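# Shelve the blue carton in the wall shelf's gap

## Task

Take the blue carton off the desk and stand it in the empty slot of the carton row on the wall shelf. It must be upright, lined up with its neighbours and turned end-first toward the front the way they are, with either end facing out. Every brown carton must finish exactly where it was, neither moved nor rotated. The blue carton must not topple or be left leaning, and it must stay in place on its own once the robot lets go.

## Robot and tools

ROBOT. A Rainbow Robotics RB-Y1: a wheeled base (two drive wheels plus two rear casters, 0.66 m long, 0.58 m wide, front edge 0.10 m ahead of the wheel axle), a folding torso (leg with ankle, knee, hip), a head and two 7-joint arms, each with a parallel gripper. The base drives forward/back and turns in place only; it cannot slide sideways. Each finger pad squeezes with only about 24 N here, and each arm is rated for 3 kg.

FRAMES. Base frame: origin on the floor between the drive wheels, x forward, y left, z up. The result reports chest (a spine point 0.08 m under the shoulders; its x is where the chest faces, z up the spine) and left_hand / right_hand (the point between that hand's pads; fingers point along its -z, pads close along its x), all in the base frame. Printed hand positions can be off, worse when reaching far. Odometry frame = base frame at scene start; base_odometry counts wheel rotation only, so wheel slip shows as travel. Heading runs -3.142 to 3.142, positive left.

execute_actions. Arguments: actions (a list holding zero or one action) and optionally cameras (list of head_camera, left_wrist_camera, right_wrist_camera or all; omitted/null/["all"] gives all, [] gives none; unknown names reject the call). An empty list just returns state and images. An action may contain:
- base: exactly one of {"translate_m": d}, a relative drive in metres, -3 to 3, forward positive; or {"rotate_rad": d}, a relative in-place turn in radians, -3.2 to 3.2, left/counter-clockwise positive. Commands that would need over 8.667 s are refused. Offsets are measured from the base position in the latest reported state.
- joints: a dict of absolute targets by joint name (radians, grippers in metres). Ranges: torso_squat_rad 0 to 1.2 (bigger lowers chest); torso_shift_rad -0.3 to 0.6 (positive pushes hips forward); torso_pitch_rad -0.2 to 1.4 (positive leans forward); torso_yaw_rad -1.5 to 1.5 (positive left); shoulder_pitch -2.356 to 2.356 (0 hanging, negative raises forward); left_shoulder_roll_rad 0 to 3.141 and right_shoulder_roll_rad -3.141 to 0 (away from body lifts the arm sideways); shoulder_yaw -2.094 to 2.094 (positive swings a bent forearm left on both arms); elbow -2.617 to 0.01 (negative bends forward); forearm_roll and hand_roll about ±3.141 and ±2.705 (positive counter-clockwise seen from above with the arm hanging, both arms); wrist_pitch -1.57 to 1.919 (negative tips hand forward); gripper_m 0 to 0.1 (opening between pads); head_pan_rad -0.523 to 0.523 (positive left, relative to chest); head_tilt_rad -0.35 to 1.57 (positive looks down). Done-tolerance is ±0.02 rad, ±0.004 m for grippers. Torso combos must also hold: squat+shift <= 1.52; squat-shift+pitch <= 1.57; shift+0.5 pitch-0.4 squat <= 0.7; shift+0.3 pitch-0.5 squat <= 0.39, otherwise the torso stops short with off_target.
- speeds: lowered caps for this action, translate_m 0.05 to 0.4 m/s, rotate_rad 0.1 to 1.509 rad/s (defaults are the maxima).
- min_time_s: 0.1 to 8, a floor on each arm/head motion's duration.
All motions in an action begin together. Joints you omit may keep driving to earlier targets. Any unknown key or out-of-range number rejects the call with no motion. Top speeds: arm joints 1 rad/s (wrist-end joints 1.5), head 1.5, squat and pitch 0.3, shift 0.15, torso yaw 0.6, grippers 0.1 m/s. Actions cap at 15 s.

To grasp, command a gripper opening at least 0.005 m narrower than the object; the resulting off_target is expected.

wait: seconds (0 to 10); nothing new is commanded, and you get state plus images back.

zoom_image: camera (one of the three names) and region [x0, y0, x1, y1] in pixels of that camera's latest full image, origin top-left, at most 504 by 504. Gives a sharper close-up.

finished_scene: scene, the integer number of the scene being closed. Irreversible; call only once the carton sits correctly unassisted. Ending a reply without a tool call ends everything.

RESULT LINES. pictures lists image order. joint_positions gives current joint values. base_status and joint_status per motion: done (for the base this only means the wheels turned the commanded amount); off_target (stopped short, may still push); limit_stop_at_<name> (a built-in limit halted it); contact_stop (torso or arm met strong resistance); time_out (took over 1.5x expected, 2.5x for torso, plus 1 s, max 14 s); stopped_with_arm (torso halted because an arm contact-stopped). After contact_stop, time_out, limit stops or stopped_with_arm the joint keeps its current position; contact_stop, time_out or stopped_with_arm in one member halts its whole group (the four torso joints, or one arm's seven joints). limit_stop_at_own_body means the self-collision guard halted motion before touching; move the arm and torso apart. "joint command not followed" with a "cause:" line means an arm's targets were withheld (arm self-hit or arms too close); the joints read not_followed and the robot may retry them later; gripper commands still run. on_its_own reports uncommanded motion; its "held at" shows the held target, not the actual angle. MOTOR HOT appears from 65 °C; OVER-TEMPERATURE FAULT at 80 °C brakes that arm and halts everything, keys show limit_stop_at_motor_heat, and you must resend targets.

CAUTIONS. After any stop, first back off the arms in a separate action, then the torso. Exception: if both hands share one object and the torso contact-stops at once with nothing in the way, resend every arm joint (not grippers) at its current joint_positions value, then resend the torso. The base does not stop on furniture and may keep pushing; the bent leg can protrude past the base front, and a leg pressing furniture can push the robot back without odometry noticing. Never let the arms strike or squeeze each other, including grippers and fingers; the collision check ignores grippers and palms. Reaching a joint's load limit (shoulders 65.1 N m, elbow 33.4, wrist-end joints 23.2, held weight included) halts the robot for 10 s. Heavy loads held far forward can tip the robot with no stop. Holding loads heats motors even while you think, and the robot holds its last command during thinking. Avoid dropping, slamming or shoving cartons; keep the brown ones untouched.

Each tool is called after "Call:" as name(argument=value, ...) on one line, values as JSON.

## Session

Call:
execute_actions(actions=[])

Scene clock: 0.00 s.
base_odometry: x=+0.000 y=+0.000 heading=+0.000 (m, m, rad; odometry frame)
base_status: not commanded
joint_positions: torso_squat_rad=+0.350 torso_shift_rad=+0.001 torso_pitch_rad=+0.000 torso_yaw_rad=+0.001 left_shoulder_pitch_rad=+0.045 left_shoulder_roll_rad=+0.027 left_shoulder_yaw_rad=+0.009 left_elbow_rad=-0.290 left_forearm_roll_rad=+0.011 left_wrist_pitch_rad=-0.032 left_hand_roll_rad=+0.041 left_gripper_m=+0.101 right_shoulder_pitch_rad=-0.019 right_shoulder_roll_rad=-0.041 right_shoulder_yaw_rad=+0.031 right_elbow_rad=-0.297 right_forearm_roll_rad=+0.038 right_wrist_pitch_rad=+0.003 right_hand_roll_rad=+0.033 right_gripper_m=+0.100 head_pan_rad=+0.000 head_tilt_rad=+0.400
joint_status: not commanded
chest: x=-0.2275 y=-0.0009 z=+1.2476 quat_wxyz=(+1.000, +0.001, +0.000, +0.000) (m; base frame)
left_hand: x=-0.1124 y=+0.2437 z=+0.5737 quat_wxyz=(+0.989, +0.012, -0.140, +0.036) (m; base frame)
right_hand: x=-0.0713 y=-0.2451 z=+0.5798 quat_wxyz=(+0.986, -0.022, -0.154, +0.056) (m; base frame)
pictures: head_camera, left_wrist_camera, right_wrist_camera
Images, in order (width x height): head_camera 896x504, left_wrist_camera 644x364, right_wrist_camera 644x364.

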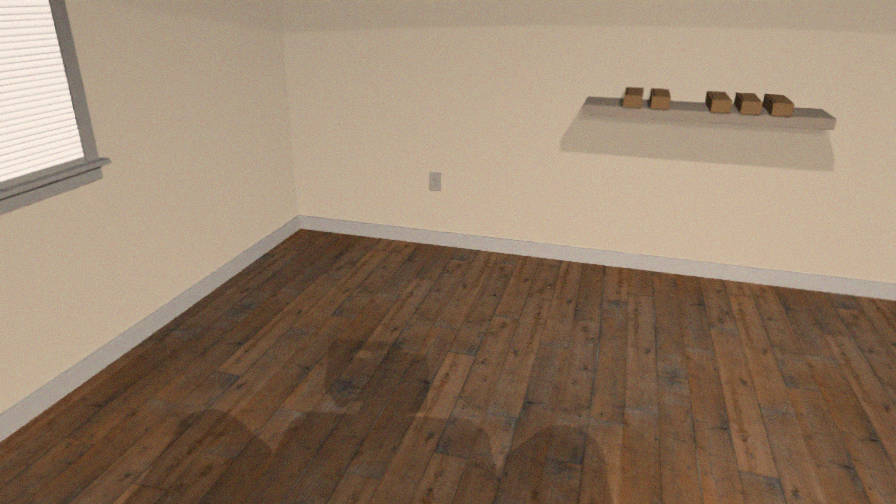

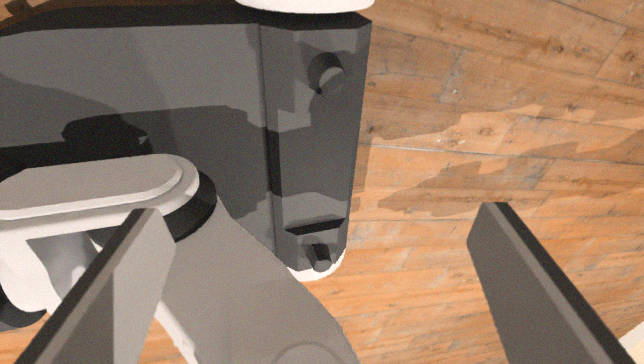

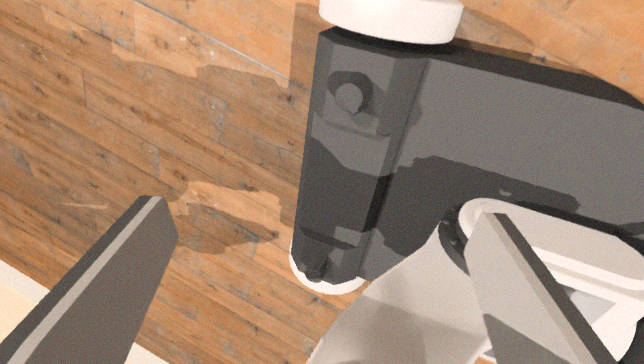

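Call:
execute_actions(actions=[{"joints": {"head_pan_rad": -0.52, "torso_yaw_rad": -0.6, "head_tilt_rad": 0.3}}], cameras=["head_camera"])

Scene clock: 2.07 s.
base_odometry: x=+0.000 y=+0.000 heading=+0.000 (m, m, rad; odometry frame)
base_status: not commanded
joint_positions: torso_squat_rad=+0.350 torso_shift_rad=+0.001 torso_pitch_rad=+0.000 torso_yaw_rad=-0.600 left_shoulder_pitch_rad=+0.045 left_shoulder_roll_rad=+0.027 left_shoulder_yaw_rad=+0.009 left_elbow_rad=-0.290 left_forearm_roll_rad=+0.011 left_wrist_pitch_rad=-0.032 left_hand_roll_rad=+0.041 left_gripper_m=+0.101 right_shoulder_pitch_rad=-0.018 right_shoulder_roll_rad=-0.041 right_shoulder_yaw_rad=+0.031 right_elbow_rad=-0.297 right_forearm_roll_rad=+0.038 right_wrist_pitch_rad=+0.003 right_hand_roll_rad=+0.033 right_gripper_m=+0.100 head_pan_rad=-0.520 head_tilt_rad=+0.300
joint_status: all done
chest: x=-0.2275 y=-0.0009 z=+1.2476 quat_wxyz=(+0.955, +0.000, +0.000, -0.296) (m; base frame)
left_hand: x=+0.0052 y=+0.1358 z=+0.5736 quat_wxyz=(+0.956, -0.029, -0.137, -0.258) (m; base frame)
right_hand: x=-0.2372 y=-0.2906 z=+0.5798 quat_wxyz=(+0.959, -0.067, -0.140, -0.238) (m; base frame)
pictures: head_camera
Images, in order (width x height): head_camera 896x504.

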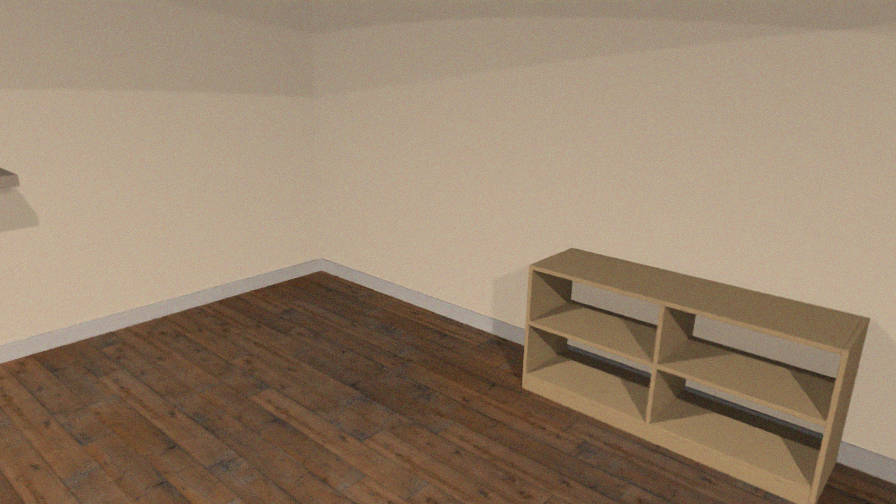

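Call:
execute_actions(actions=[{"joints": {"head_pan_rad": -0.52, "torso_yaw_rad": -1.5, "head_tilt_rad": 0.3}}], cameras=["head_camera"])

Call:
execute_actions(actions=[{"joints": {"head_pan_rad": 0.0, "torso_yaw_rad": 0.0, "head_tilt_rad": 0.3}, "base": {"rotate_rad": 3.1}}], cameras=["head_camera"])

Scene clock: 3.97 s.
base_odometry: x=+0.000 y=+0.000 heading=+0.000 (m, m, rad; odometry frame)
base_status: not commanded
joint_positions: torso_squat_rad=+0.350 torso_shift_rad=+0.001 torso_pitch_rad=+0.000 torso_yaw_rad=-1.254 left_shoulder_pitch_rad=+0.044 left_shoulder_roll_rad=+0.027 left_shoulder_yaw_rad=+0.009 left_elbow_rad=-0.290 left_forearm_roll_rad=+0.011 left_wrist_pitch_rad=-0.032 left_hand_roll_rad=+0.041 left_gripper_m=+0.101 right_shoulder_pitch_rad=-0.018 right_shoulder_roll_rad=-0.041 right_shoulder_yaw_rad=+0.031 right_elbow_rad=-0.297 right_forearm_roll_rad=+0.038 right_wrist_pitch_rad=+0.003 right_hand_roll_rad=+0.033 right_gripper_m=+0.100 head_pan_rad=-0.520 head_tilt_rad=+0.300
joint_status: torso_yaw_rad limit_stop_at_own_body (moved -0.654 of -0.900); the others done
on_its_own: torso_yaw_rad is held at -1.254, not at your -1.500, since a limit_stop_at_own_body
chest: x=-0.2275 y=-0.0009 z=+1.2476 quat_wxyz=(+0.810, +0.000, +0.000, -0.587) (m; base frame)
left_hand: x=+0.0398 y=-0.0341 z=+0.5734 quat_wxyz=(+0.822, -0.072, -0.120, -0.552) (m; base frame)
right_hand: x=-0.4121 y=-0.2247 z=+0.5799 quat_wxyz=(+0.832, -0.109, -0.111, -0.533) (m; base frame)
pictures: head_camera
Images, in order (width x height): head_camera 896x504.

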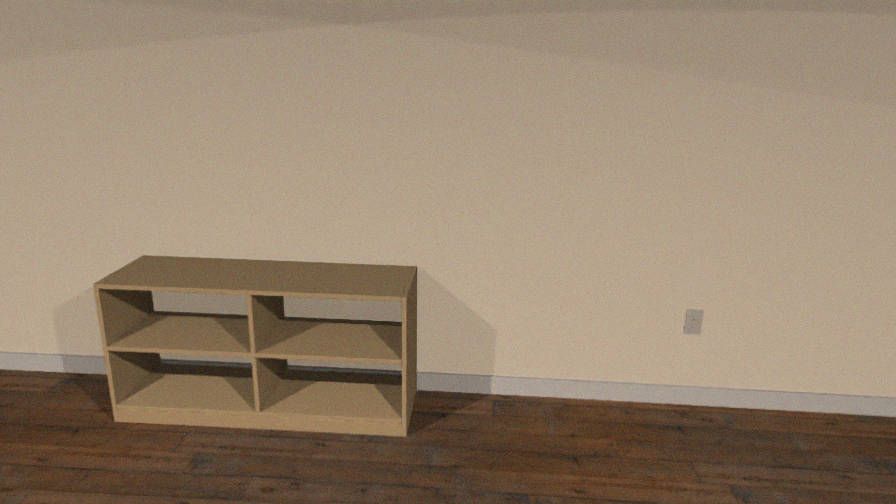

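not run: a stop came earlier in this reply.

Call:
execute_actions(actions=[{"joints": {"head_pan_rad": 0.0, "torso_yaw_rad": 0.0, "head_tilt_rad": 0.3}, "base": {"rotate_rad": 3.1}}], cameras=["head_camera"])

Scene clock: 9.70 s.
base_odometry: x=+0.000 y=+0.000 heading=+3.099 (m, m, rad; odometry frame)
base_status: done
joint_positions: torso_squat_rad=+0.350 torso_shift_rad=+0.001 torso_pitch_rad=+0.000 torso_yaw_rad=+0.000 left_shoulder_pitch_rad=+0.045 left_shoulder_roll_rad=+0.027 left_shoulder_yaw_rad=+0.009 left_elbow_rad=-0.290 left_forearm_roll_rad=+0.011 left_wrist_pitch_rad=-0.032 left_hand_roll_rad=+0.041 left_gripper_m=+0.101 right_shoulder_pitch_rad=-0.018 right_shoulder_roll_rad=-0.041 right_shoulder_yaw_rad=+0.031 right_elbow_rad=-0.297 right_forearm_roll_rad=+0.038 right_wrist_pitch_rad=+0.003 right_hand_roll_rad=+0.033 right_gripper_m=+0.100 head_pan_rad=+0.000 head_tilt_rad=+0.300
joint_status: all done
chest: x=-0.2276 y=-0.0009 z=+1.2476 quat_wxyz=(+1.000, +0.001, +0.000, +0.000) (m; base frame)
left_hand: x=-0.1124 y=+0.2438 z=+0.5737 quat_wxyz=(+0.990, +0.013, -0.140, +0.036) (m; base frame)
right_hand: x=-0.0715 y=-0.2453 z=+0.5798 quat_wxyz=(+0.986, -0.022, -0.154, +0.056) (m; base frame)
pictures: head_camera
Images, in order (width x height): head_camera 896x504.

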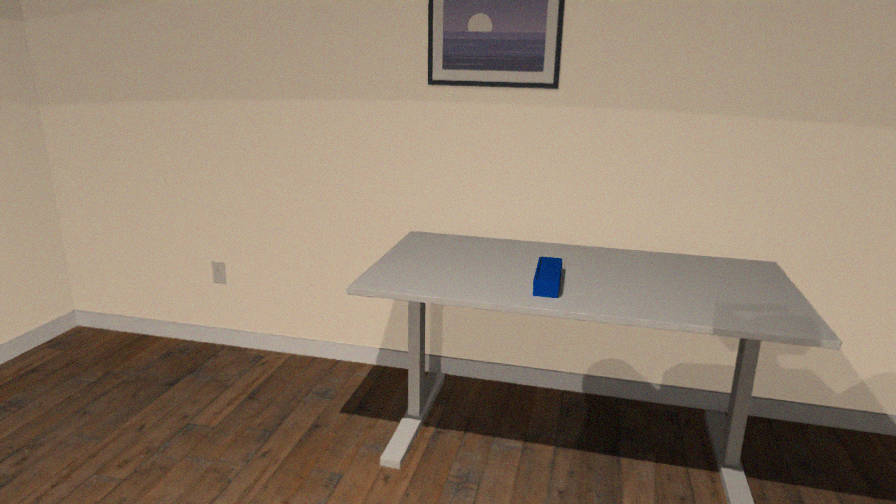

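Call:
zoom_image(camera="head_camera", region=[450, 220, 650, 330])

Region (450, 220, 650, 330) of head_camera's 896x504 image, scaled by 2.520, with more detail than that image has; it fills the top 277 rows of this view, and the rest is white.

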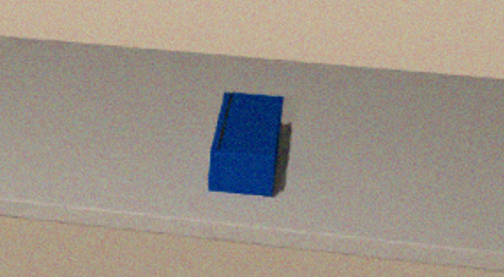

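Call:
execute_actions(actions=[{"base": {"rotate_rad": -0.28}}], cameras=[])

Call:
execute_actions(actions=[{"base": {"translate_m": 1.0}, "joints": {"head_tilt_rad": 0.55}}], cameras=["head_camera"])

Scene clock: 17.10 s.
base_odometry: x=+0.000 y=+0.000 heading=+2.821 (m, m, rad; odometry frame)
base_status: done
joint_positions: torso_squat_rad=+0.350 torso_shift_rad=+0.001 torso_pitch_rad=+0.000 torso_yaw_rad=+0.000 left_shoulder_pitch_rad=+0.045 left_shoulder_roll_rad=+0.027 left_shoulder_yaw_rad=+0.009 left_elbow_rad=-0.290 left_forearm_roll_rad=+0.011 left_wrist_pitch_rad=-0.032 left_hand_roll_rad=+0.041 left_gripper_m=+0.101 right_shoulder_pitch_rad=-0.019 right_shoulder_roll_rad=-0.041 right_shoulder_yaw_rad=+0.031 right_elbow_rad=-0.297 right_forearm_roll_rad=+0.038 right_wrist_pitch_rad=+0.003 right_hand_roll_rad=+0.033 right_gripper_m=+0.100 head_pan_rad=+0.000 head_tilt_rad=+0.300
joint_status: not commanded
chest: x=-0.2275 y=-0.0009 z=+1.2476 quat_wxyz=(+1.000, +0.001, +0.000, +0.000) (m; base frame)
left_hand: x=-0.1123 y=+0.2437 z=+0.5737 quat_wxyz=(+0.990, +0.013, -0.140, +0.036) (m; base frame)
right_hand: x=-0.0715 y=-0.2452 z=+0.5798 quat_wxyz=(+0.986, -0.022, -0.154, +0.056) (m; base frame)
pictures: none
No camera images: the call's "cameras" was empty. Leave "cameras" out to get every camera's image.

Scene clock: 21.50 s.
base_odometry: x=-0.950 y=+0.314 heading=+2.823 (m, m, rad; odometry frame)
base_status: done
joint_positions: torso_squat_rad=+0.350 torso_shift_rad=+0.001 torso_pitch_rad=+0.000 torso_yaw_rad=+0.000 left_shoulder_pitch_rad=+0.045 left_shoulder_roll_rad=+0.027 left_shoulder_yaw_rad=+0.009 left_elbow_rad=-0.290 left_forearm_roll_rad=+0.011 left_wrist_pitch_rad=-0.032 left_hand_roll_rad=+0.041 left_gripper_m=+0.101 right_shoulder_pitch_rad=-0.019 right_shoulder_roll_rad=-0.041 right_shoulder_yaw_rad=+0.031 right_elbow_rad=-0.297 right_forearm_roll_rad=+0.038 right_wrist_pitch_rad=+0.003 right_hand_roll_rad=+0.033 right_gripper_m=+0.100 head_pan_rad=+0.000 head_tilt_rad=+0.550
joint_status: all done
chest: x=-0.2274 y=-0.0009 z=+1.2476 quat_wxyz=(+1.000, +0.001, +0.000, +0.000) (m; base frame)
left_hand: x=-0.1122 y=+0.2437 z=+0.5737 quat_wxyz=(+0.990, +0.013, -0.140, +0.036) (m; base frame)
right_hand: x=-0.0714 y=-0.2452 z=+0.5798 quat_wxyz=(+0.986, -0.022, -0.154, +0.056) (m; base frame)
pictures: head_camera
Images, in order (width x height): head_camera 896x504.

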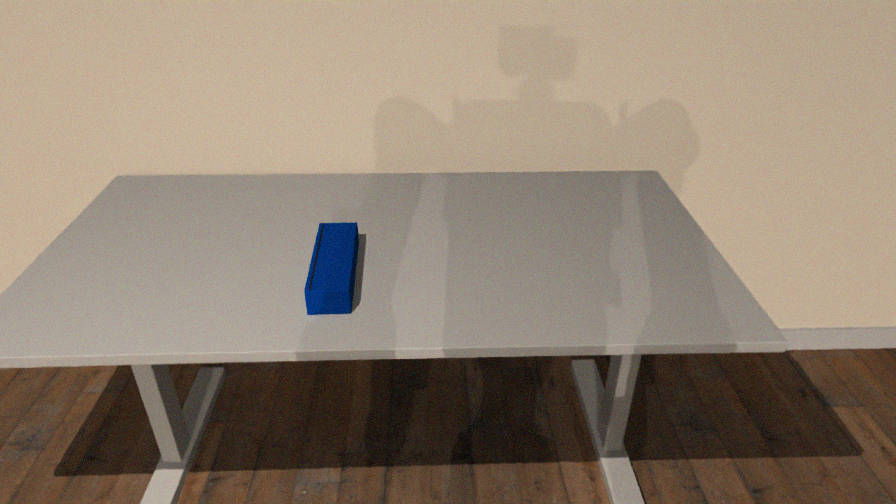

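Call:
execute_actions(actions=[{"joints": {"torso_shift_rad": 0.3, "left_shoulder_pitch_rad": -0.83, "left_shoulder_roll_rad": 0.11, "left_shoulder_yaw_rad": 0.255, "left_elbow_rad": -1.2, "left_wrist_pitch_rad": 1.3, "left_hand_roll_rad": 1.571, "left_forearm_roll_rad": 0.0}}], cameras=["head_camera", "left_wrist_camera"])

Scene clock: 27.20 s.
base_odometry: x=-0.950 y=+0.314 heading=+2.823 (m, m, rad; odometry frame)
base_status: not commanded
joint_positions: torso_squat_rad=+0.350 torso_shift_rad=+0.300 torso_pitch_rad=+0.000 torso_yaw_rad=+0.000 left_shoulder_pitch_rad=-0.830 left_shoulder_roll_rad=+0.110 left_shoulder_yaw_rad=+0.255 left_elbow_rad=-1.200 left_forearm_roll_rad=+0.000 left_wrist_pitch_rad=+1.300 left_hand_roll_rad=+1.571 left_gripper_m=+0.101 right_shoulder_pitch_rad=-0.018 right_shoulder_roll_rad=-0.041 right_shoulder_yaw_rad=+0.031 right_elbow_rad=-0.297 right_forearm_roll_rad=+0.038 right_wrist_pitch_rad=+0.003 right_hand_roll_rad=+0.033 right_gripper_m=+0.100 head_pan_rad=+0.000 head_tilt_rad=+0.550
joint_status: all done
chest: x=-0.0335 y=-0.0009 z=+1.2182 quat_wxyz=(+1.000, +0.001, +0.000, +0.000) (m; base frame)
left_hand: x=+0.5802 y=+0.2202 z=+1.0301 quat_wxyz=(+0.664, -0.241, -0.243, +0.664) (m; base frame)
right_hand: x=+0.1224 y=-0.2452 z=+0.5504 quat_wxyz=(+0.986, -0.022, -0.154, +0.056) (m; base frame)
pictures: head_camera, left_wrist_camera
Images, in order (width x height): head_camera 896x504, left_wrist_camera 644x364.

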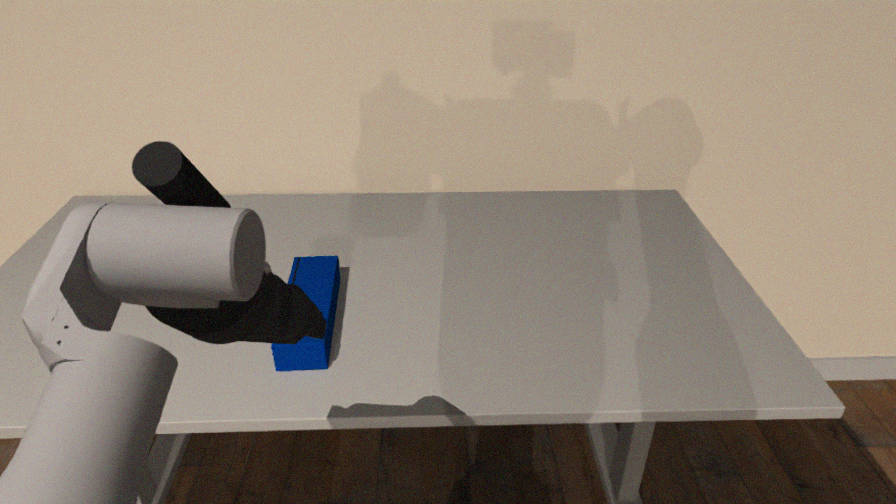

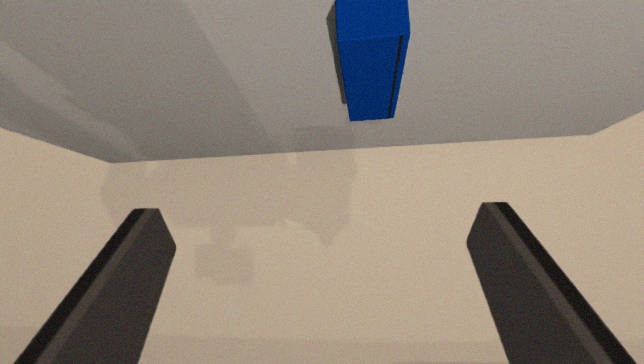

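Call:
zoom_image(camera="head_camera", region=[20, 120, 400, 400])

Region (20, 120, 400, 400) of head_camera's 896x504 image, scaled by 1.326, with more detail than that image has; it fills the top 371 rows of this view, and the rest is white.

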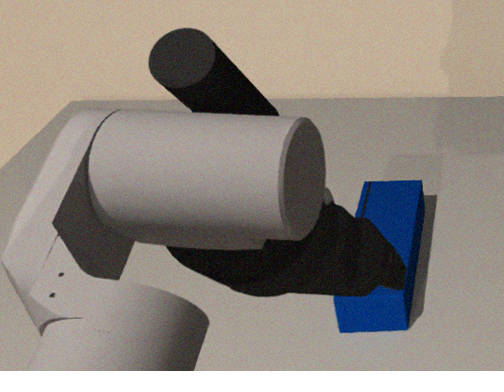

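Call:
execute_actions(actions=[{"base": {"translate_m": 0.45}, "joints": {"right_shoulder_pitch_rad": 0.2, "right_elbow_rad": -0.1, "head_tilt_rad": 0.85, "head_pan_rad": 0.2}}], cameras=["head_camera", "left_wrist_camera"])

Scene clock: 32.97 s.
base_odometry: x=-1.377 y=+0.455 heading=+2.824 (m, m, rad; odometry frame)
base_status: done
joint_positions: torso_squat_rad=+0.350 torso_shift_rad=+0.300 torso_pitch_rad=+0.000 torso_yaw_rad=+0.000 left_shoulder_pitch_rad=-0.830 left_shoulder_roll_rad=+0.110 left_shoulder_yaw_rad=+0.255 left_elbow_rad=-1.200 left_forearm_roll_rad=+0.000 left_wrist_pitch_rad=+1.300 left_hand_roll_rad=+1.571 left_gripper_m=+0.101 right_shoulder_pitch_rad=+0.200 right_shoulder_roll_rad=-0.041 right_shoulder_yaw_rad=+0.031 right_elbow_rad=-0.100 right_forearm_roll_rad=+0.038 right_wrist_pitch_rad=+0.003 right_hand_roll_rad=+0.033 right_gripper_m=+0.100 head_pan_rad=+0.200 head_tilt_rad=+0.850
joint_status: all done
chest: x=-0.0335 y=-0.0009 z=+1.2182 quat_wxyz=(+1.000, +0.001, +0.000, +0.000) (m; base frame)
left_hand: x=+0.5802 y=+0.2203 z=+1.0301 quat_wxyz=(+0.664, -0.241, -0.243, +0.664) (m; base frame)
right_hand: x=-0.1311 y=-0.2479 z=+0.5399 quat_wxyz=(+0.999, -0.017, +0.047, +0.020) (m; base frame)
pictures: head_camera, left_wrist_camera
Images, in order (width x height): head_camera 896x504, left_wrist_camera 644x364.

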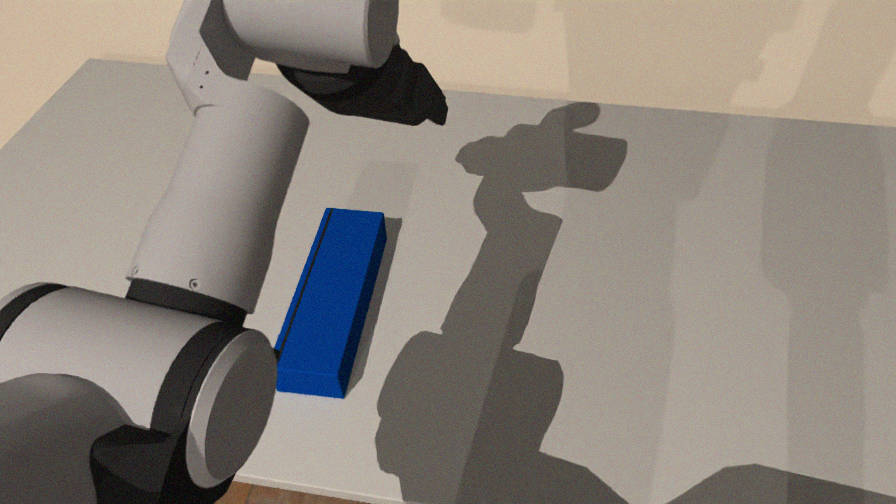

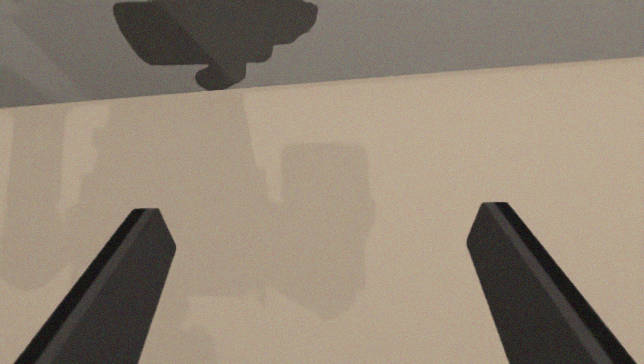

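Call:
execute_actions(actions=[{"base": {"translate_m": 0.15}, "speeds": {"translate_m": 0.15}}], cameras=[])

Call:
execute_actions(actions=[{"base": {"rotate_rad": 0.055}, "joints": {"head_tilt_rad": 1.0, "head_pan_rad": 0.3}}], cameras=["head_camera"])

Scene clock: 35.87 s.
base_odometry: x=-1.520 y=+0.502 heading=+2.825 (m, m, rad; odometry frame)
base_status: done
joint_positions: torso_squat_rad=+0.350 torso_shift_rad=+0.300 torso_pitch_rad=+0.000 torso_yaw_rad=+0.000 left_shoulder_pitch_rad=-0.830 left_shoulder_roll_rad=+0.110 left_shoulder_yaw_rad=+0.255 left_elbow_rad=-1.200 left_forearm_roll_rad=+0.000 left_wrist_pitch_rad=+1.300 left_hand_roll_rad=+1.571 left_gripper_m=+0.101 right_shoulder_pitch_rad=+0.200 right_shoulder_roll_rad=-0.041 right_shoulder_yaw_rad=+0.031 right_elbow_rad=-0.100 right_forearm_roll_rad=+0.038 right_wrist_pitch_rad=+0.003 right_hand_roll_rad=+0.033 right_gripper_m=+0.100 head_pan_rad=+0.200 head_tilt_rad=+0.850
joint_status: not commanded
chest: x=-0.0335 y=-0.0009 z=+1.2182 quat_wxyz=(+1.000, +0.001, +0.000, +0.000) (m; base frame)
left_hand: x=+0.5802 y=+0.2203 z=+1.0301 quat_wxyz=(+0.664, -0.241, -0.243, +0.664) (m; base frame)
right_hand: x=-0.1312 y=-0.2479 z=+0.5399 quat_wxyz=(+0.999, -0.017, +0.047, +0.020) (m; base frame)
pictures: none
No camera images: the call's "cameras" was empty. Leave "cameras" out to get every camera's image.

Scene clock: 36.90 s.
base_odometry: x=-1.520 y=+0.502 heading=+2.879 (m, m, rad; odometry frame)
base_status: done
joint_positions: torso_squat_rad=+0.350 torso_shift_rad=+0.300 torso_pitch_rad=+0.000 torso_yaw_rad=+0.000 left_shoulder_pitch_rad=-0.830 left_shoulder_roll_rad=+0.110 left_shoulder_yaw_rad=+0.255 left_elbow_rad=-1.200 left_forearm_roll_rad=+0.000 left_wrist_pitch_rad=+1.300 left_hand_roll_rad=+1.571 left_gripper_m=+0.101 right_shoulder_pitch_rad=+0.200 right_shoulder_roll_rad=-0.041 right_shoulder_yaw_rad=+0.031 right_elbow_rad=-0.100 right_forearm_roll_rad=+0.038 right_wrist_pitch_rad=+0.003 right_hand_roll_rad=+0.033 right_gripper_m=+0.100 head_pan_rad=+0.300 head_tilt_rad=+1.000
joint_status: all done
chest: x=-0.0335 y=-0.0009 z=+1.2182 quat_wxyz=(+1.000, +0.001, +0.000, +0.000) (m; base frame)
left_hand: x=+0.5802 y=+0.2203 z=+1.0301 quat_wxyz=(+0.664, -0.241, -0.243, +0.664) (m; base frame)
right_hand: x=-0.1312 y=-0.2479 z=+0.5399 quat_wxyz=(+0.999, -0.017, +0.047, +0.020) (m; base frame)
pictures: head_camera
Images, in order (width x height): head_camera 896x504.

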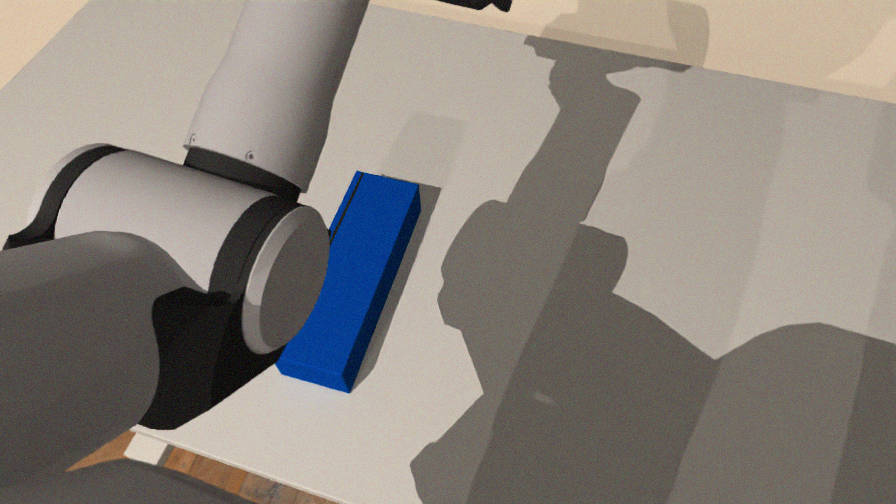

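Call:
execute_actions(actions=[{"joints": {"left_shoulder_pitch_rad": -0.418, "left_shoulder_roll_rad": 0.028, "left_shoulder_yaw_rad": 0.139, "left_elbow_rad": -1.487, "left_wrist_pitch_rad": 1.682}}], cameras=["head_camera", "left_wrist_camera"])

Scene clock: 39.10 s.
base_odometry: x=-1.520 y=+0.502 heading=+2.879 (m, m, rad; odometry frame)
base_status: not commanded
joint_positions: torso_squat_rad=+0.350 torso_shift_rad=+0.300 torso_pitch_rad=+0.000 torso_yaw_rad=+0.000 left_shoulder_pitch_rad=-0.418 left_shoulder_roll_rad=+0.028 left_shoulder_yaw_rad=+0.139 left_elbow_rad=-1.487 left_forearm_roll_rad=+0.000 left_wrist_pitch_rad=+1.682 left_hand_roll_rad=+1.571 left_gripper_m=+0.101 right_shoulder_pitch_rad=+0.200 right_shoulder_roll_rad=-0.041 right_shoulder_yaw_rad=+0.031 right_elbow_rad=-0.100 right_forearm_roll_rad=+0.038 right_wrist_pitch_rad=+0.003 right_hand_roll_rad=+0.033 right_gripper_m=+0.100 head_pan_rad=+0.300 head_tilt_rad=+1.000
joint_status: all done
chest: x=-0.0335 y=-0.0009 z=+1.2182 quat_wxyz=(+1.000, +0.001, +0.000, +0.000) (m; base frame)
left_hand: x=+0.4004 y=+0.2197 z=+0.8787 quat_wxyz=(+0.704, -0.070, -0.071, +0.704) (m; base frame)
right_hand: x=-0.1312 y=-0.2478 z=+0.5399 quat_wxyz=(+0.999, -0.017, +0.047, +0.020) (m; base frame)
pictures: head_camera, left_wrist_camera
Images, in order (width x height): head_camera 896x504, left_wrist_camera 644x364.

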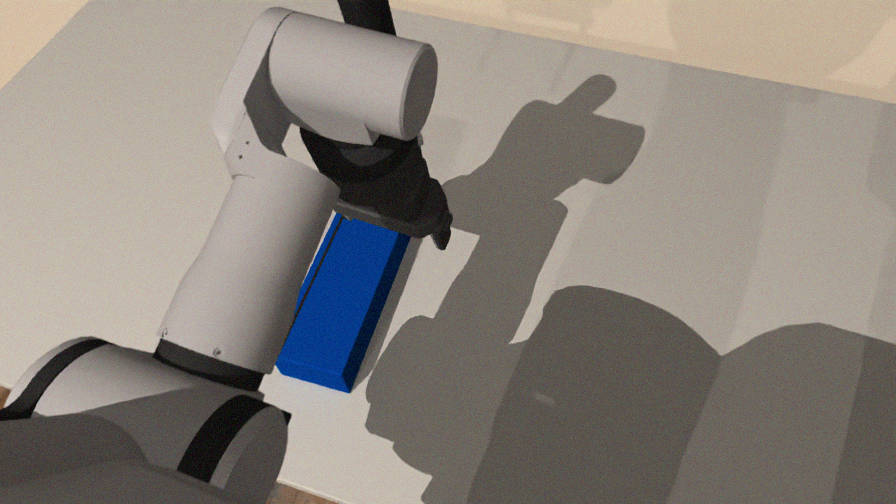

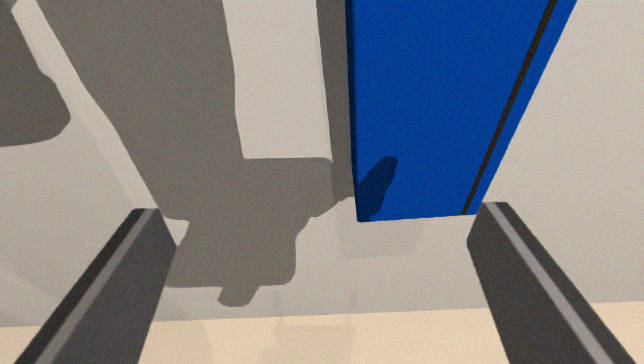

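Call:
execute_actions(actions=[{"base": {"translate_m": 0.04}, "speeds": {"translate_m": 0.1}, "joints": {"torso_yaw_rad": 0.12, "left_shoulder_pitch_rad": -0.361, "left_shoulder_roll_rad": 0.021, "left_shoulder_yaw_rad": 0.121, "left_elbow_rad": -1.441, "left_wrist_pitch_rad": 1.532, "left_hand_roll_rad": 1.51, "head_pan_rad": 0.2}}], cameras=["head_camera", "left_wrist_camera"])

Scene clock: 42.50 s.
base_odometry: x=-1.559 y=+0.512 heading=+2.880 (m, m, rad; odometry frame)
base_status: done
joint_positions: torso_squat_rad=+0.350 torso_shift_rad=+0.300 torso_pitch_rad=+0.000 torso_yaw_rad=+0.120 left_shoulder_pitch_rad=-0.361 left_shoulder_roll_rad=+0.021 left_shoulder_yaw_rad=+0.121 left_elbow_rad=-1.441 left_forearm_roll_rad=+0.000 left_wrist_pitch_rad=+1.532 left_hand_roll_rad=+1.510 left_gripper_m=+0.101 right_shoulder_pitch_rad=+0.200 right_shoulder_roll_rad=-0.041 right_shoulder_yaw_rad=+0.031 right_elbow_rad=-0.100 right_forearm_roll_rad=+0.038 right_wrist_pitch_rad=+0.003 right_hand_roll_rad=+0.033 right_gripper_m=+0.100 head_pan_rad=+0.200 head_tilt_rad=+1.000
joint_status: all done
chest: x=-0.0335 y=-0.0009 z=+1.2182 quat_wxyz=(+0.998, +0.001, +0.000, +0.060) (m; base frame)
left_hand: x=+0.3723 y=+0.2703 z=+0.8487 quat_wxyz=(+0.680, -0.079, -0.096, +0.722) (m; base frame)
right_hand: x=-0.1007 y=-0.2577 z=+0.5399 quat_wxyz=(+0.996, -0.020, +0.046, +0.079) (m; base frame)
pictures: head_camera, left_wrist_camera
Images, in order (width x height): head_camera 896x504, left_wrist_camera 644x364.

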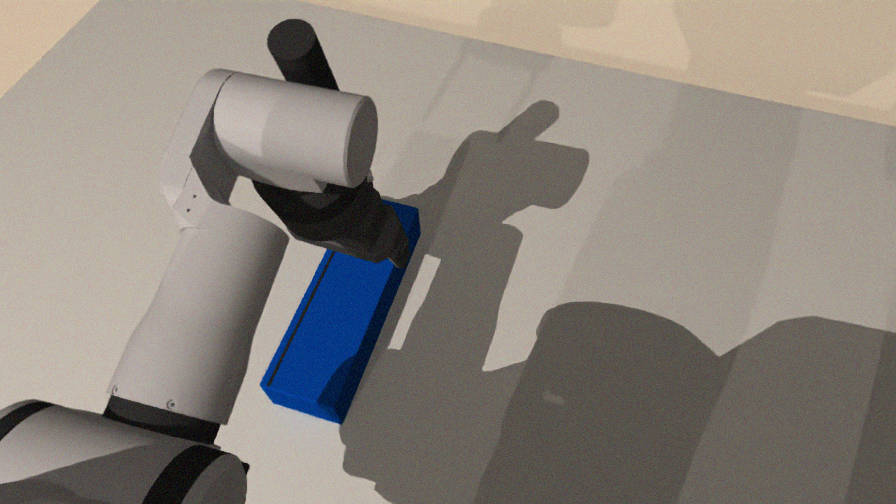

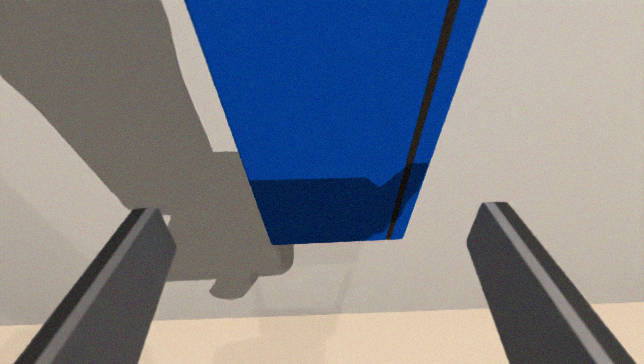

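Call:
execute_actions(actions=[{"joints": {"torso_yaw_rad": 0.134, "left_shoulder_pitch_rad": -0.362, "left_elbow_rad": -1.245, "left_wrist_pitch_rad": 1.337, "left_hand_roll_rad": 1.535}}], cameras=["head_camera", "left_wrist_camera"])

Scene clock: 44.20 s.
base_odometry: x=-1.559 y=+0.512 heading=+2.880 (m, m, rad; odometry frame)
base_status: not commanded
joint_positions: torso_squat_rad=+0.350 torso_shift_rad=+0.300 torso_pitch_rad=+0.000 torso_yaw_rad=+0.134 left_shoulder_pitch_rad=-0.362 left_shoulder_roll_rad=+0.021 left_shoulder_yaw_rad=+0.121 left_elbow_rad=-1.245 left_forearm_roll_rad=+0.000 left_wrist_pitch_rad=+1.337 left_hand_roll_rad=+1.535 left_gripper_m=+0.101 right_shoulder_pitch_rad=+0.200 right_shoulder_roll_rad=-0.041 right_shoulder_yaw_rad=+0.031 right_elbow_rad=-0.100 right_forearm_roll_rad=+0.038 right_wrist_pitch_rad=+0.003 right_hand_roll_rad=+0.033 right_gripper_m=+0.100 head_pan_rad=+0.200 head_tilt_rad=+1.000
joint_status: all done
chest: x=-0.0335 y=-0.0009 z=+1.2182 quat_wxyz=(+0.998, +0.001, +0.000, +0.067) (m; base frame)
left_hand: x=+0.3684 y=+0.2759 z=+0.7986 quat_wxyz=(+0.666, -0.080, -0.096, +0.735) (m; base frame)
right_hand: x=-0.0971 y=-0.2586 z=+0.5399 quat_wxyz=(+0.995, -0.020, +0.046, +0.086) (m; base frame)
pictures: head_camera, left_wrist_camera
Images, in order (width x height): head_camera 896x504, left_wrist_camera 644x364.

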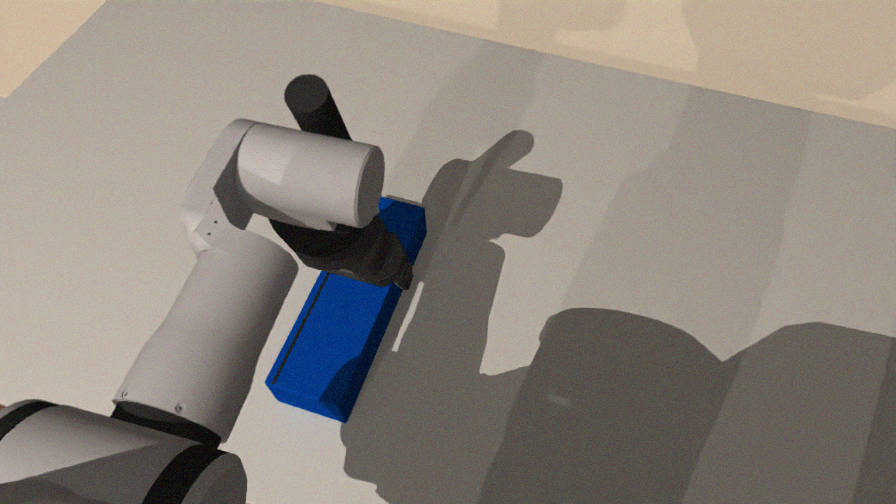

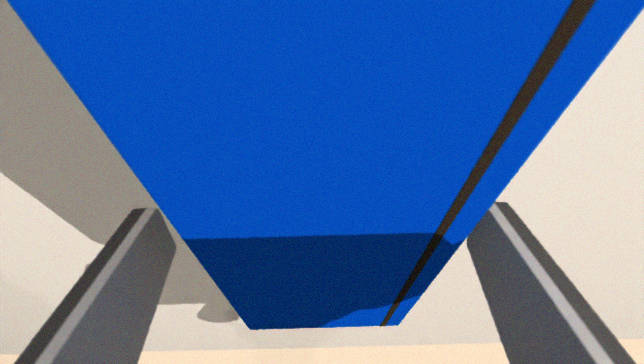

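Call:
execute_actions(actions=[{"joints": {"left_shoulder_pitch_rad": -0.378, "left_shoulder_roll_rad": 0.023, "left_shoulder_yaw_rad": 0.126, "left_elbow_rad": -1.137, "left_wrist_pitch_rad": 1.244}, "min_time_s": 1}], cameras=["head_camera", "left_wrist_camera"])

Scene clock: 48.00 s.
base_odometry: x=-1.559 y=+0.512 heading=+2.880 (m, m, rad; odometry frame)
base_status: not commanded
joint_positions: torso_squat_rad=+0.350 torso_shift_rad=+0.300 torso_pitch_rad=+0.000 torso_yaw_rad=+0.134 left_shoulder_pitch_rad=-0.378 left_shoulder_roll_rad=+0.023 left_shoulder_yaw_rad=+0.126 left_elbow_rad=-1.137 left_forearm_roll_rad=+0.000 left_wrist_pitch_rad=+1.244 left_hand_roll_rad=+1.535 left_gripper_m=+0.101 right_shoulder_pitch_rad=+0.200 right_shoulder_roll_rad=-0.041 right_shoulder_yaw_rad=+0.031 right_elbow_rad=-0.100 right_forearm_roll_rad=+0.038 right_wrist_pitch_rad=+0.003 right_hand_roll_rad=+0.033 right_gripper_m=+0.100 head_pan_rad=+0.200 head_tilt_rad=+1.000
joint_status: all done
chest: x=-0.0335 y=-0.0009 z=+1.2182 quat_wxyz=(+0.998, +0.001, +0.000, +0.067) (m; base frame)
left_hand: x=+0.3685 y=+0.2756 z=+0.7768 quat_wxyz=(+0.667, -0.080, -0.096, +0.735) (m; base frame)
right_hand: x=-0.0971 y=-0.2586 z=+0.5399 quat_wxyz=(+0.995, -0.020, +0.046, +0.086) (m; base frame)
pictures: head_camera, left_wrist_camera
Images, in order (width x height): head_camera 896x504, left_wrist_camera 644x364.

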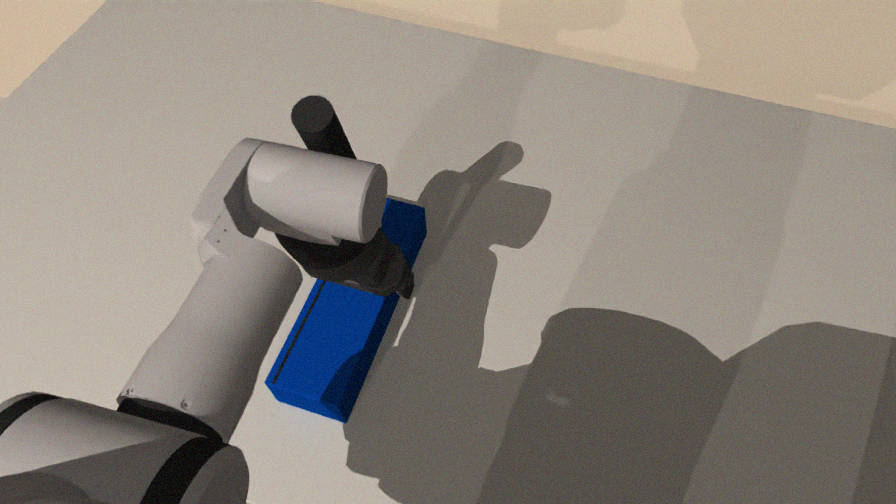

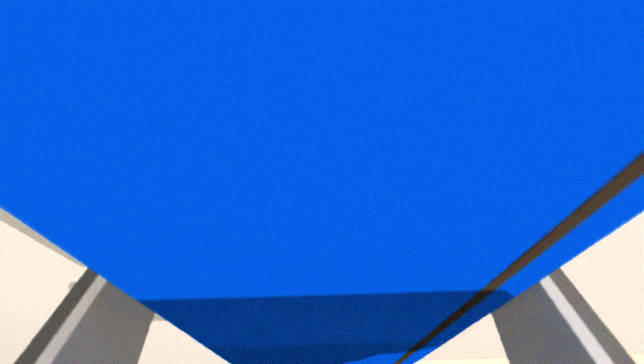

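Call:
execute_actions(actions=[{"joints": {"left_gripper_m": 0.065}}], cameras=["head_camera", "left_wrist_camera"])

Scene clock: 49.07 s.
base_odometry: x=-1.559 y=+0.512 heading=+2.880 (m, m, rad; odometry frame)
base_status: not commanded
joint_positions: torso_squat_rad=+0.350 torso_shift_rad=+0.300 torso_pitch_rad=+0.000 torso_yaw_rad=+0.134 left_shoulder_pitch_rad=-0.378 left_shoulder_roll_rad=+0.023 left_shoulder_yaw_rad=+0.126 left_elbow_rad=-1.137 left_forearm_roll_rad=+0.000 left_wrist_pitch_rad=+1.244 left_hand_roll_rad=+1.535 left_gripper_m=+0.086 right_shoulder_pitch_rad=+0.200 right_shoulder_roll_rad=-0.041 right_shoulder_yaw_rad=+0.031 right_elbow_rad=-0.100 right_forearm_roll_rad=+0.038 right_wrist_pitch_rad=+0.003 right_hand_roll_rad=+0.033 right_gripper_m=+0.100 head_pan_rad=+0.200 head_tilt_rad=+1.000
joint_status: left_gripper_m off_target (ended at +0.086, target +0.065)
chest: x=-0.0335 y=-0.0009 z=+1.2182 quat_wxyz=(+0.998, +0.001, +0.000, +0.067) (m; base frame)
left_hand: x=+0.3686 y=+0.2756 z=+0.7768 quat_wxyz=(+0.667, -0.080, -0.096, +0.735) (m; base frame)
right_hand: x=-0.0971 y=-0.2586 z=+0.5399 quat_wxyz=(+0.995, -0.020, +0.046, +0.086) (m; base frame)
pictures: head_camera, left_wrist_camera
Images, in order (width x height): head_camera 896x504, left_wrist_camera 644x364.

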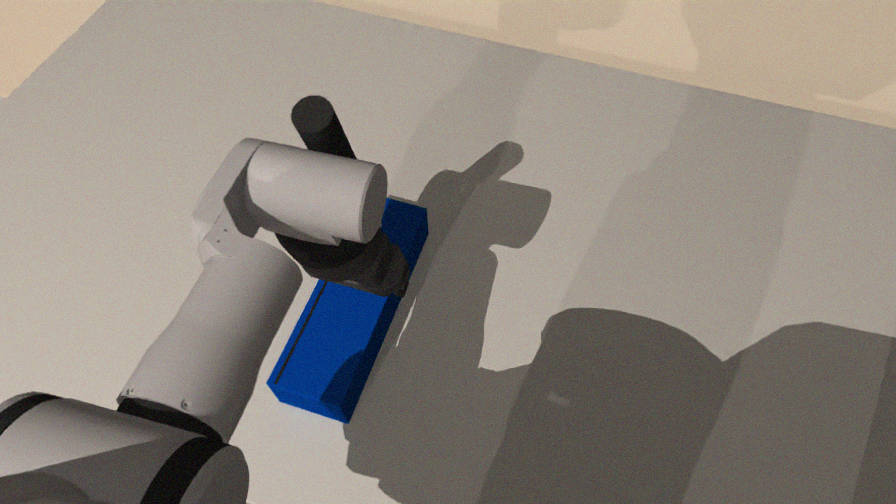

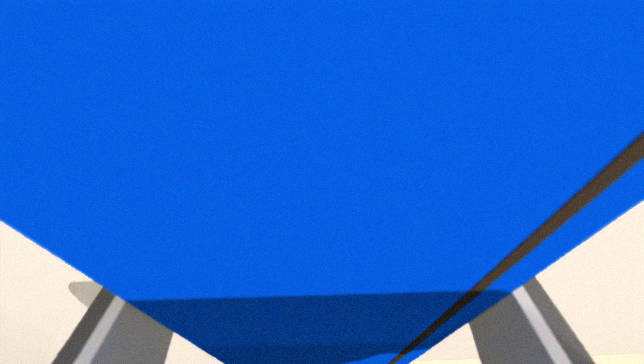

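Call:
execute_actions(actions=[{"joints": {"left_shoulder_pitch_rad": -0.362, "left_shoulder_roll_rad": 0.021, "left_shoulder_yaw_rad": 0.121, "left_elbow_rad": -1.245, "left_wrist_pitch_rad": 1.337}, "min_time_s": 1.5}], cameras=["head_camera", "left_wrist_camera"])

Scene clock: 51.33 s.
base_odometry: x=-1.559 y=+0.512 heading=+2.880 (m, m, rad; odometry frame)
base_status: not commanded
joint_positions: torso_squat_rad=+0.350 torso_shift_rad=+0.300 torso_pitch_rad=+0.000 torso_yaw_rad=+0.134 left_shoulder_pitch_rad=-0.362 left_shoulder_roll_rad=+0.021 left_shoulder_yaw_rad=+0.121 left_elbow_rad=-1.245 left_forearm_roll_rad=+0.000 left_wrist_pitch_rad=+1.337 left_hand_roll_rad=+1.535 left_gripper_m=+0.086 right_shoulder_pitch_rad=+0.200 right_shoulder_roll_rad=-0.041 right_shoulder_yaw_rad=+0.031 right_elbow_rad=-0.100 right_forearm_roll_rad=+0.038 right_wrist_pitch_rad=+0.003 right_hand_roll_rad=+0.033 right_gripper_m=+0.100 head_pan_rad=+0.200 head_tilt_rad=+1.000
joint_status: all done
chest: x=-0.0335 y=-0.0009 z=+1.2182 quat_wxyz=(+0.998, +0.001, +0.000, +0.067) (m; base frame)
left_hand: x=+0.3684 y=+0.2760 z=+0.7986 quat_wxyz=(+0.666, -0.080, -0.096, +0.735) (m; base frame)
right_hand: x=-0.0971 y=-0.2586 z=+0.5399 quat_wxyz=(+0.995, -0.020, +0.046, +0.086) (m; base frame)
pictures: head_camera, left_wrist_camera
Images, in order (width x height): head_camera 896x504, left_wrist_camera 644x364.

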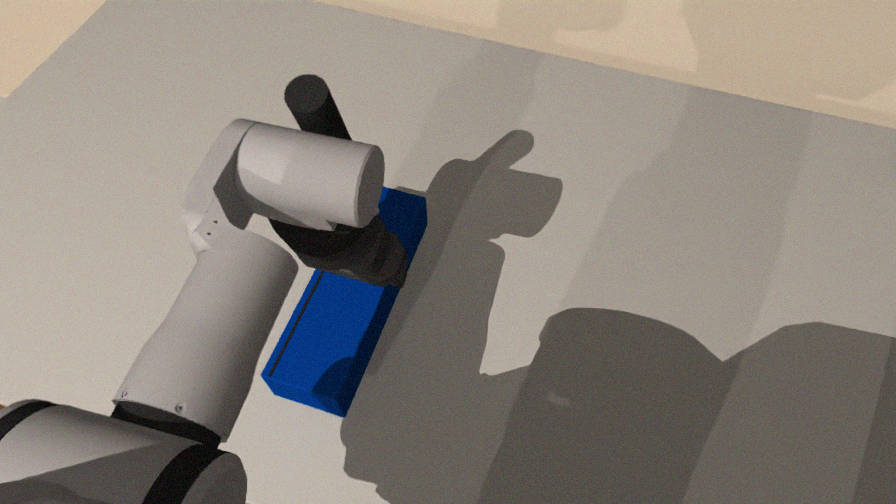

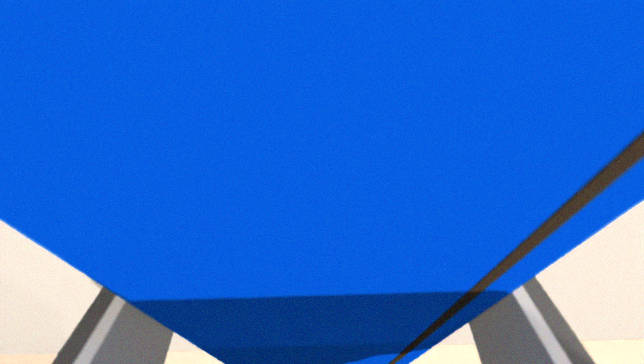

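Call:
execute_actions(actions=[{"joints": {"left_shoulder_pitch_rad": -0.396, "left_shoulder_roll_rad": 0.028, "left_shoulder_yaw_rad": 0.133, "left_elbow_rad": -1.588, "left_wrist_pitch_rad": 1.713}, "min_time_s": 2}], cameras=["head_camera", "left_wrist_camera"])

Scene clock: 54.07 s.
base_odometry: x=-1.559 y=+0.512 heading=+2.880 (m, m, rad; odometry frame)
base_status: not commanded
joint_positions: torso_squat_rad=+0.350 torso_shift_rad=+0.300 torso_pitch_rad=+0.000 torso_yaw_rad=+0.134 left_shoulder_pitch_rad=-0.396 left_shoulder_roll_rad=+0.028 left_shoulder_yaw_rad=+0.133 left_elbow_rad=-1.588 left_forearm_roll_rad=+0.000 left_wrist_pitch_rad=+1.713 left_hand_roll_rad=+1.535 left_gripper_m=+0.086 right_shoulder_pitch_rad=+0.200 right_shoulder_roll_rad=-0.041 right_shoulder_yaw_rad=+0.031 right_elbow_rad=-0.100 right_forearm_roll_rad=+0.038 right_wrist_pitch_rad=+0.003 right_hand_roll_rad=+0.033 right_gripper_m=+0.100 head_pan_rad=+0.200 head_tilt_rad=+1.000
joint_status: all done
chest: x=-0.0335 y=-0.0009 z=+1.2182 quat_wxyz=(+0.998, +0.001, +0.000, +0.067) (m; base frame)
left_hand: x=+0.3681 y=+0.2771 z=+0.8985 quat_wxyz=(+0.666, -0.079, -0.096, +0.735) (m; base frame)
right_hand: x=-0.0971 y=-0.2586 z=+0.5399 quat_wxyz=(+0.995, -0.020, +0.046, +0.086) (m; base frame)
pictures: head_camera, left_wrist_camera
Images, in order (width x height): head_camera 896x504, left_wrist_camera 644x364.

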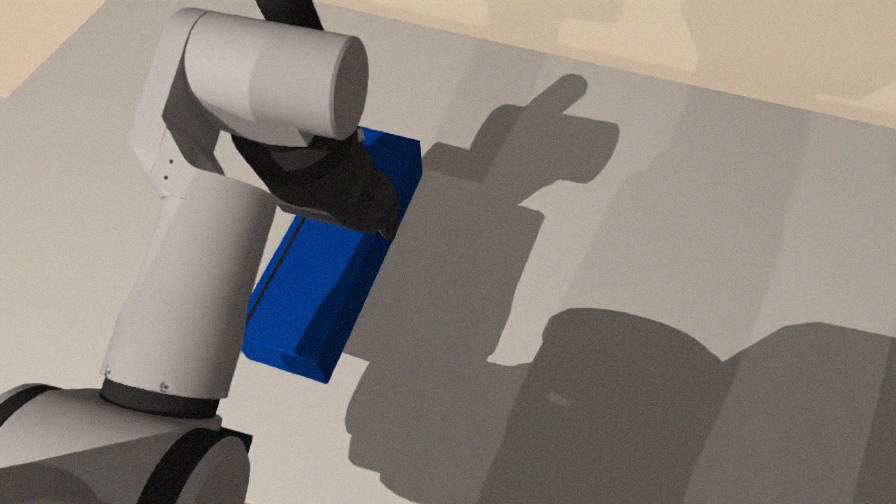

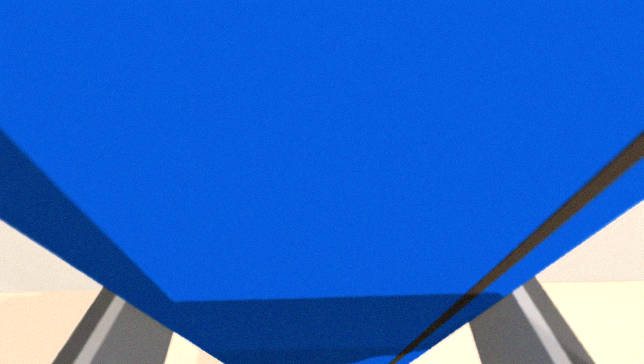

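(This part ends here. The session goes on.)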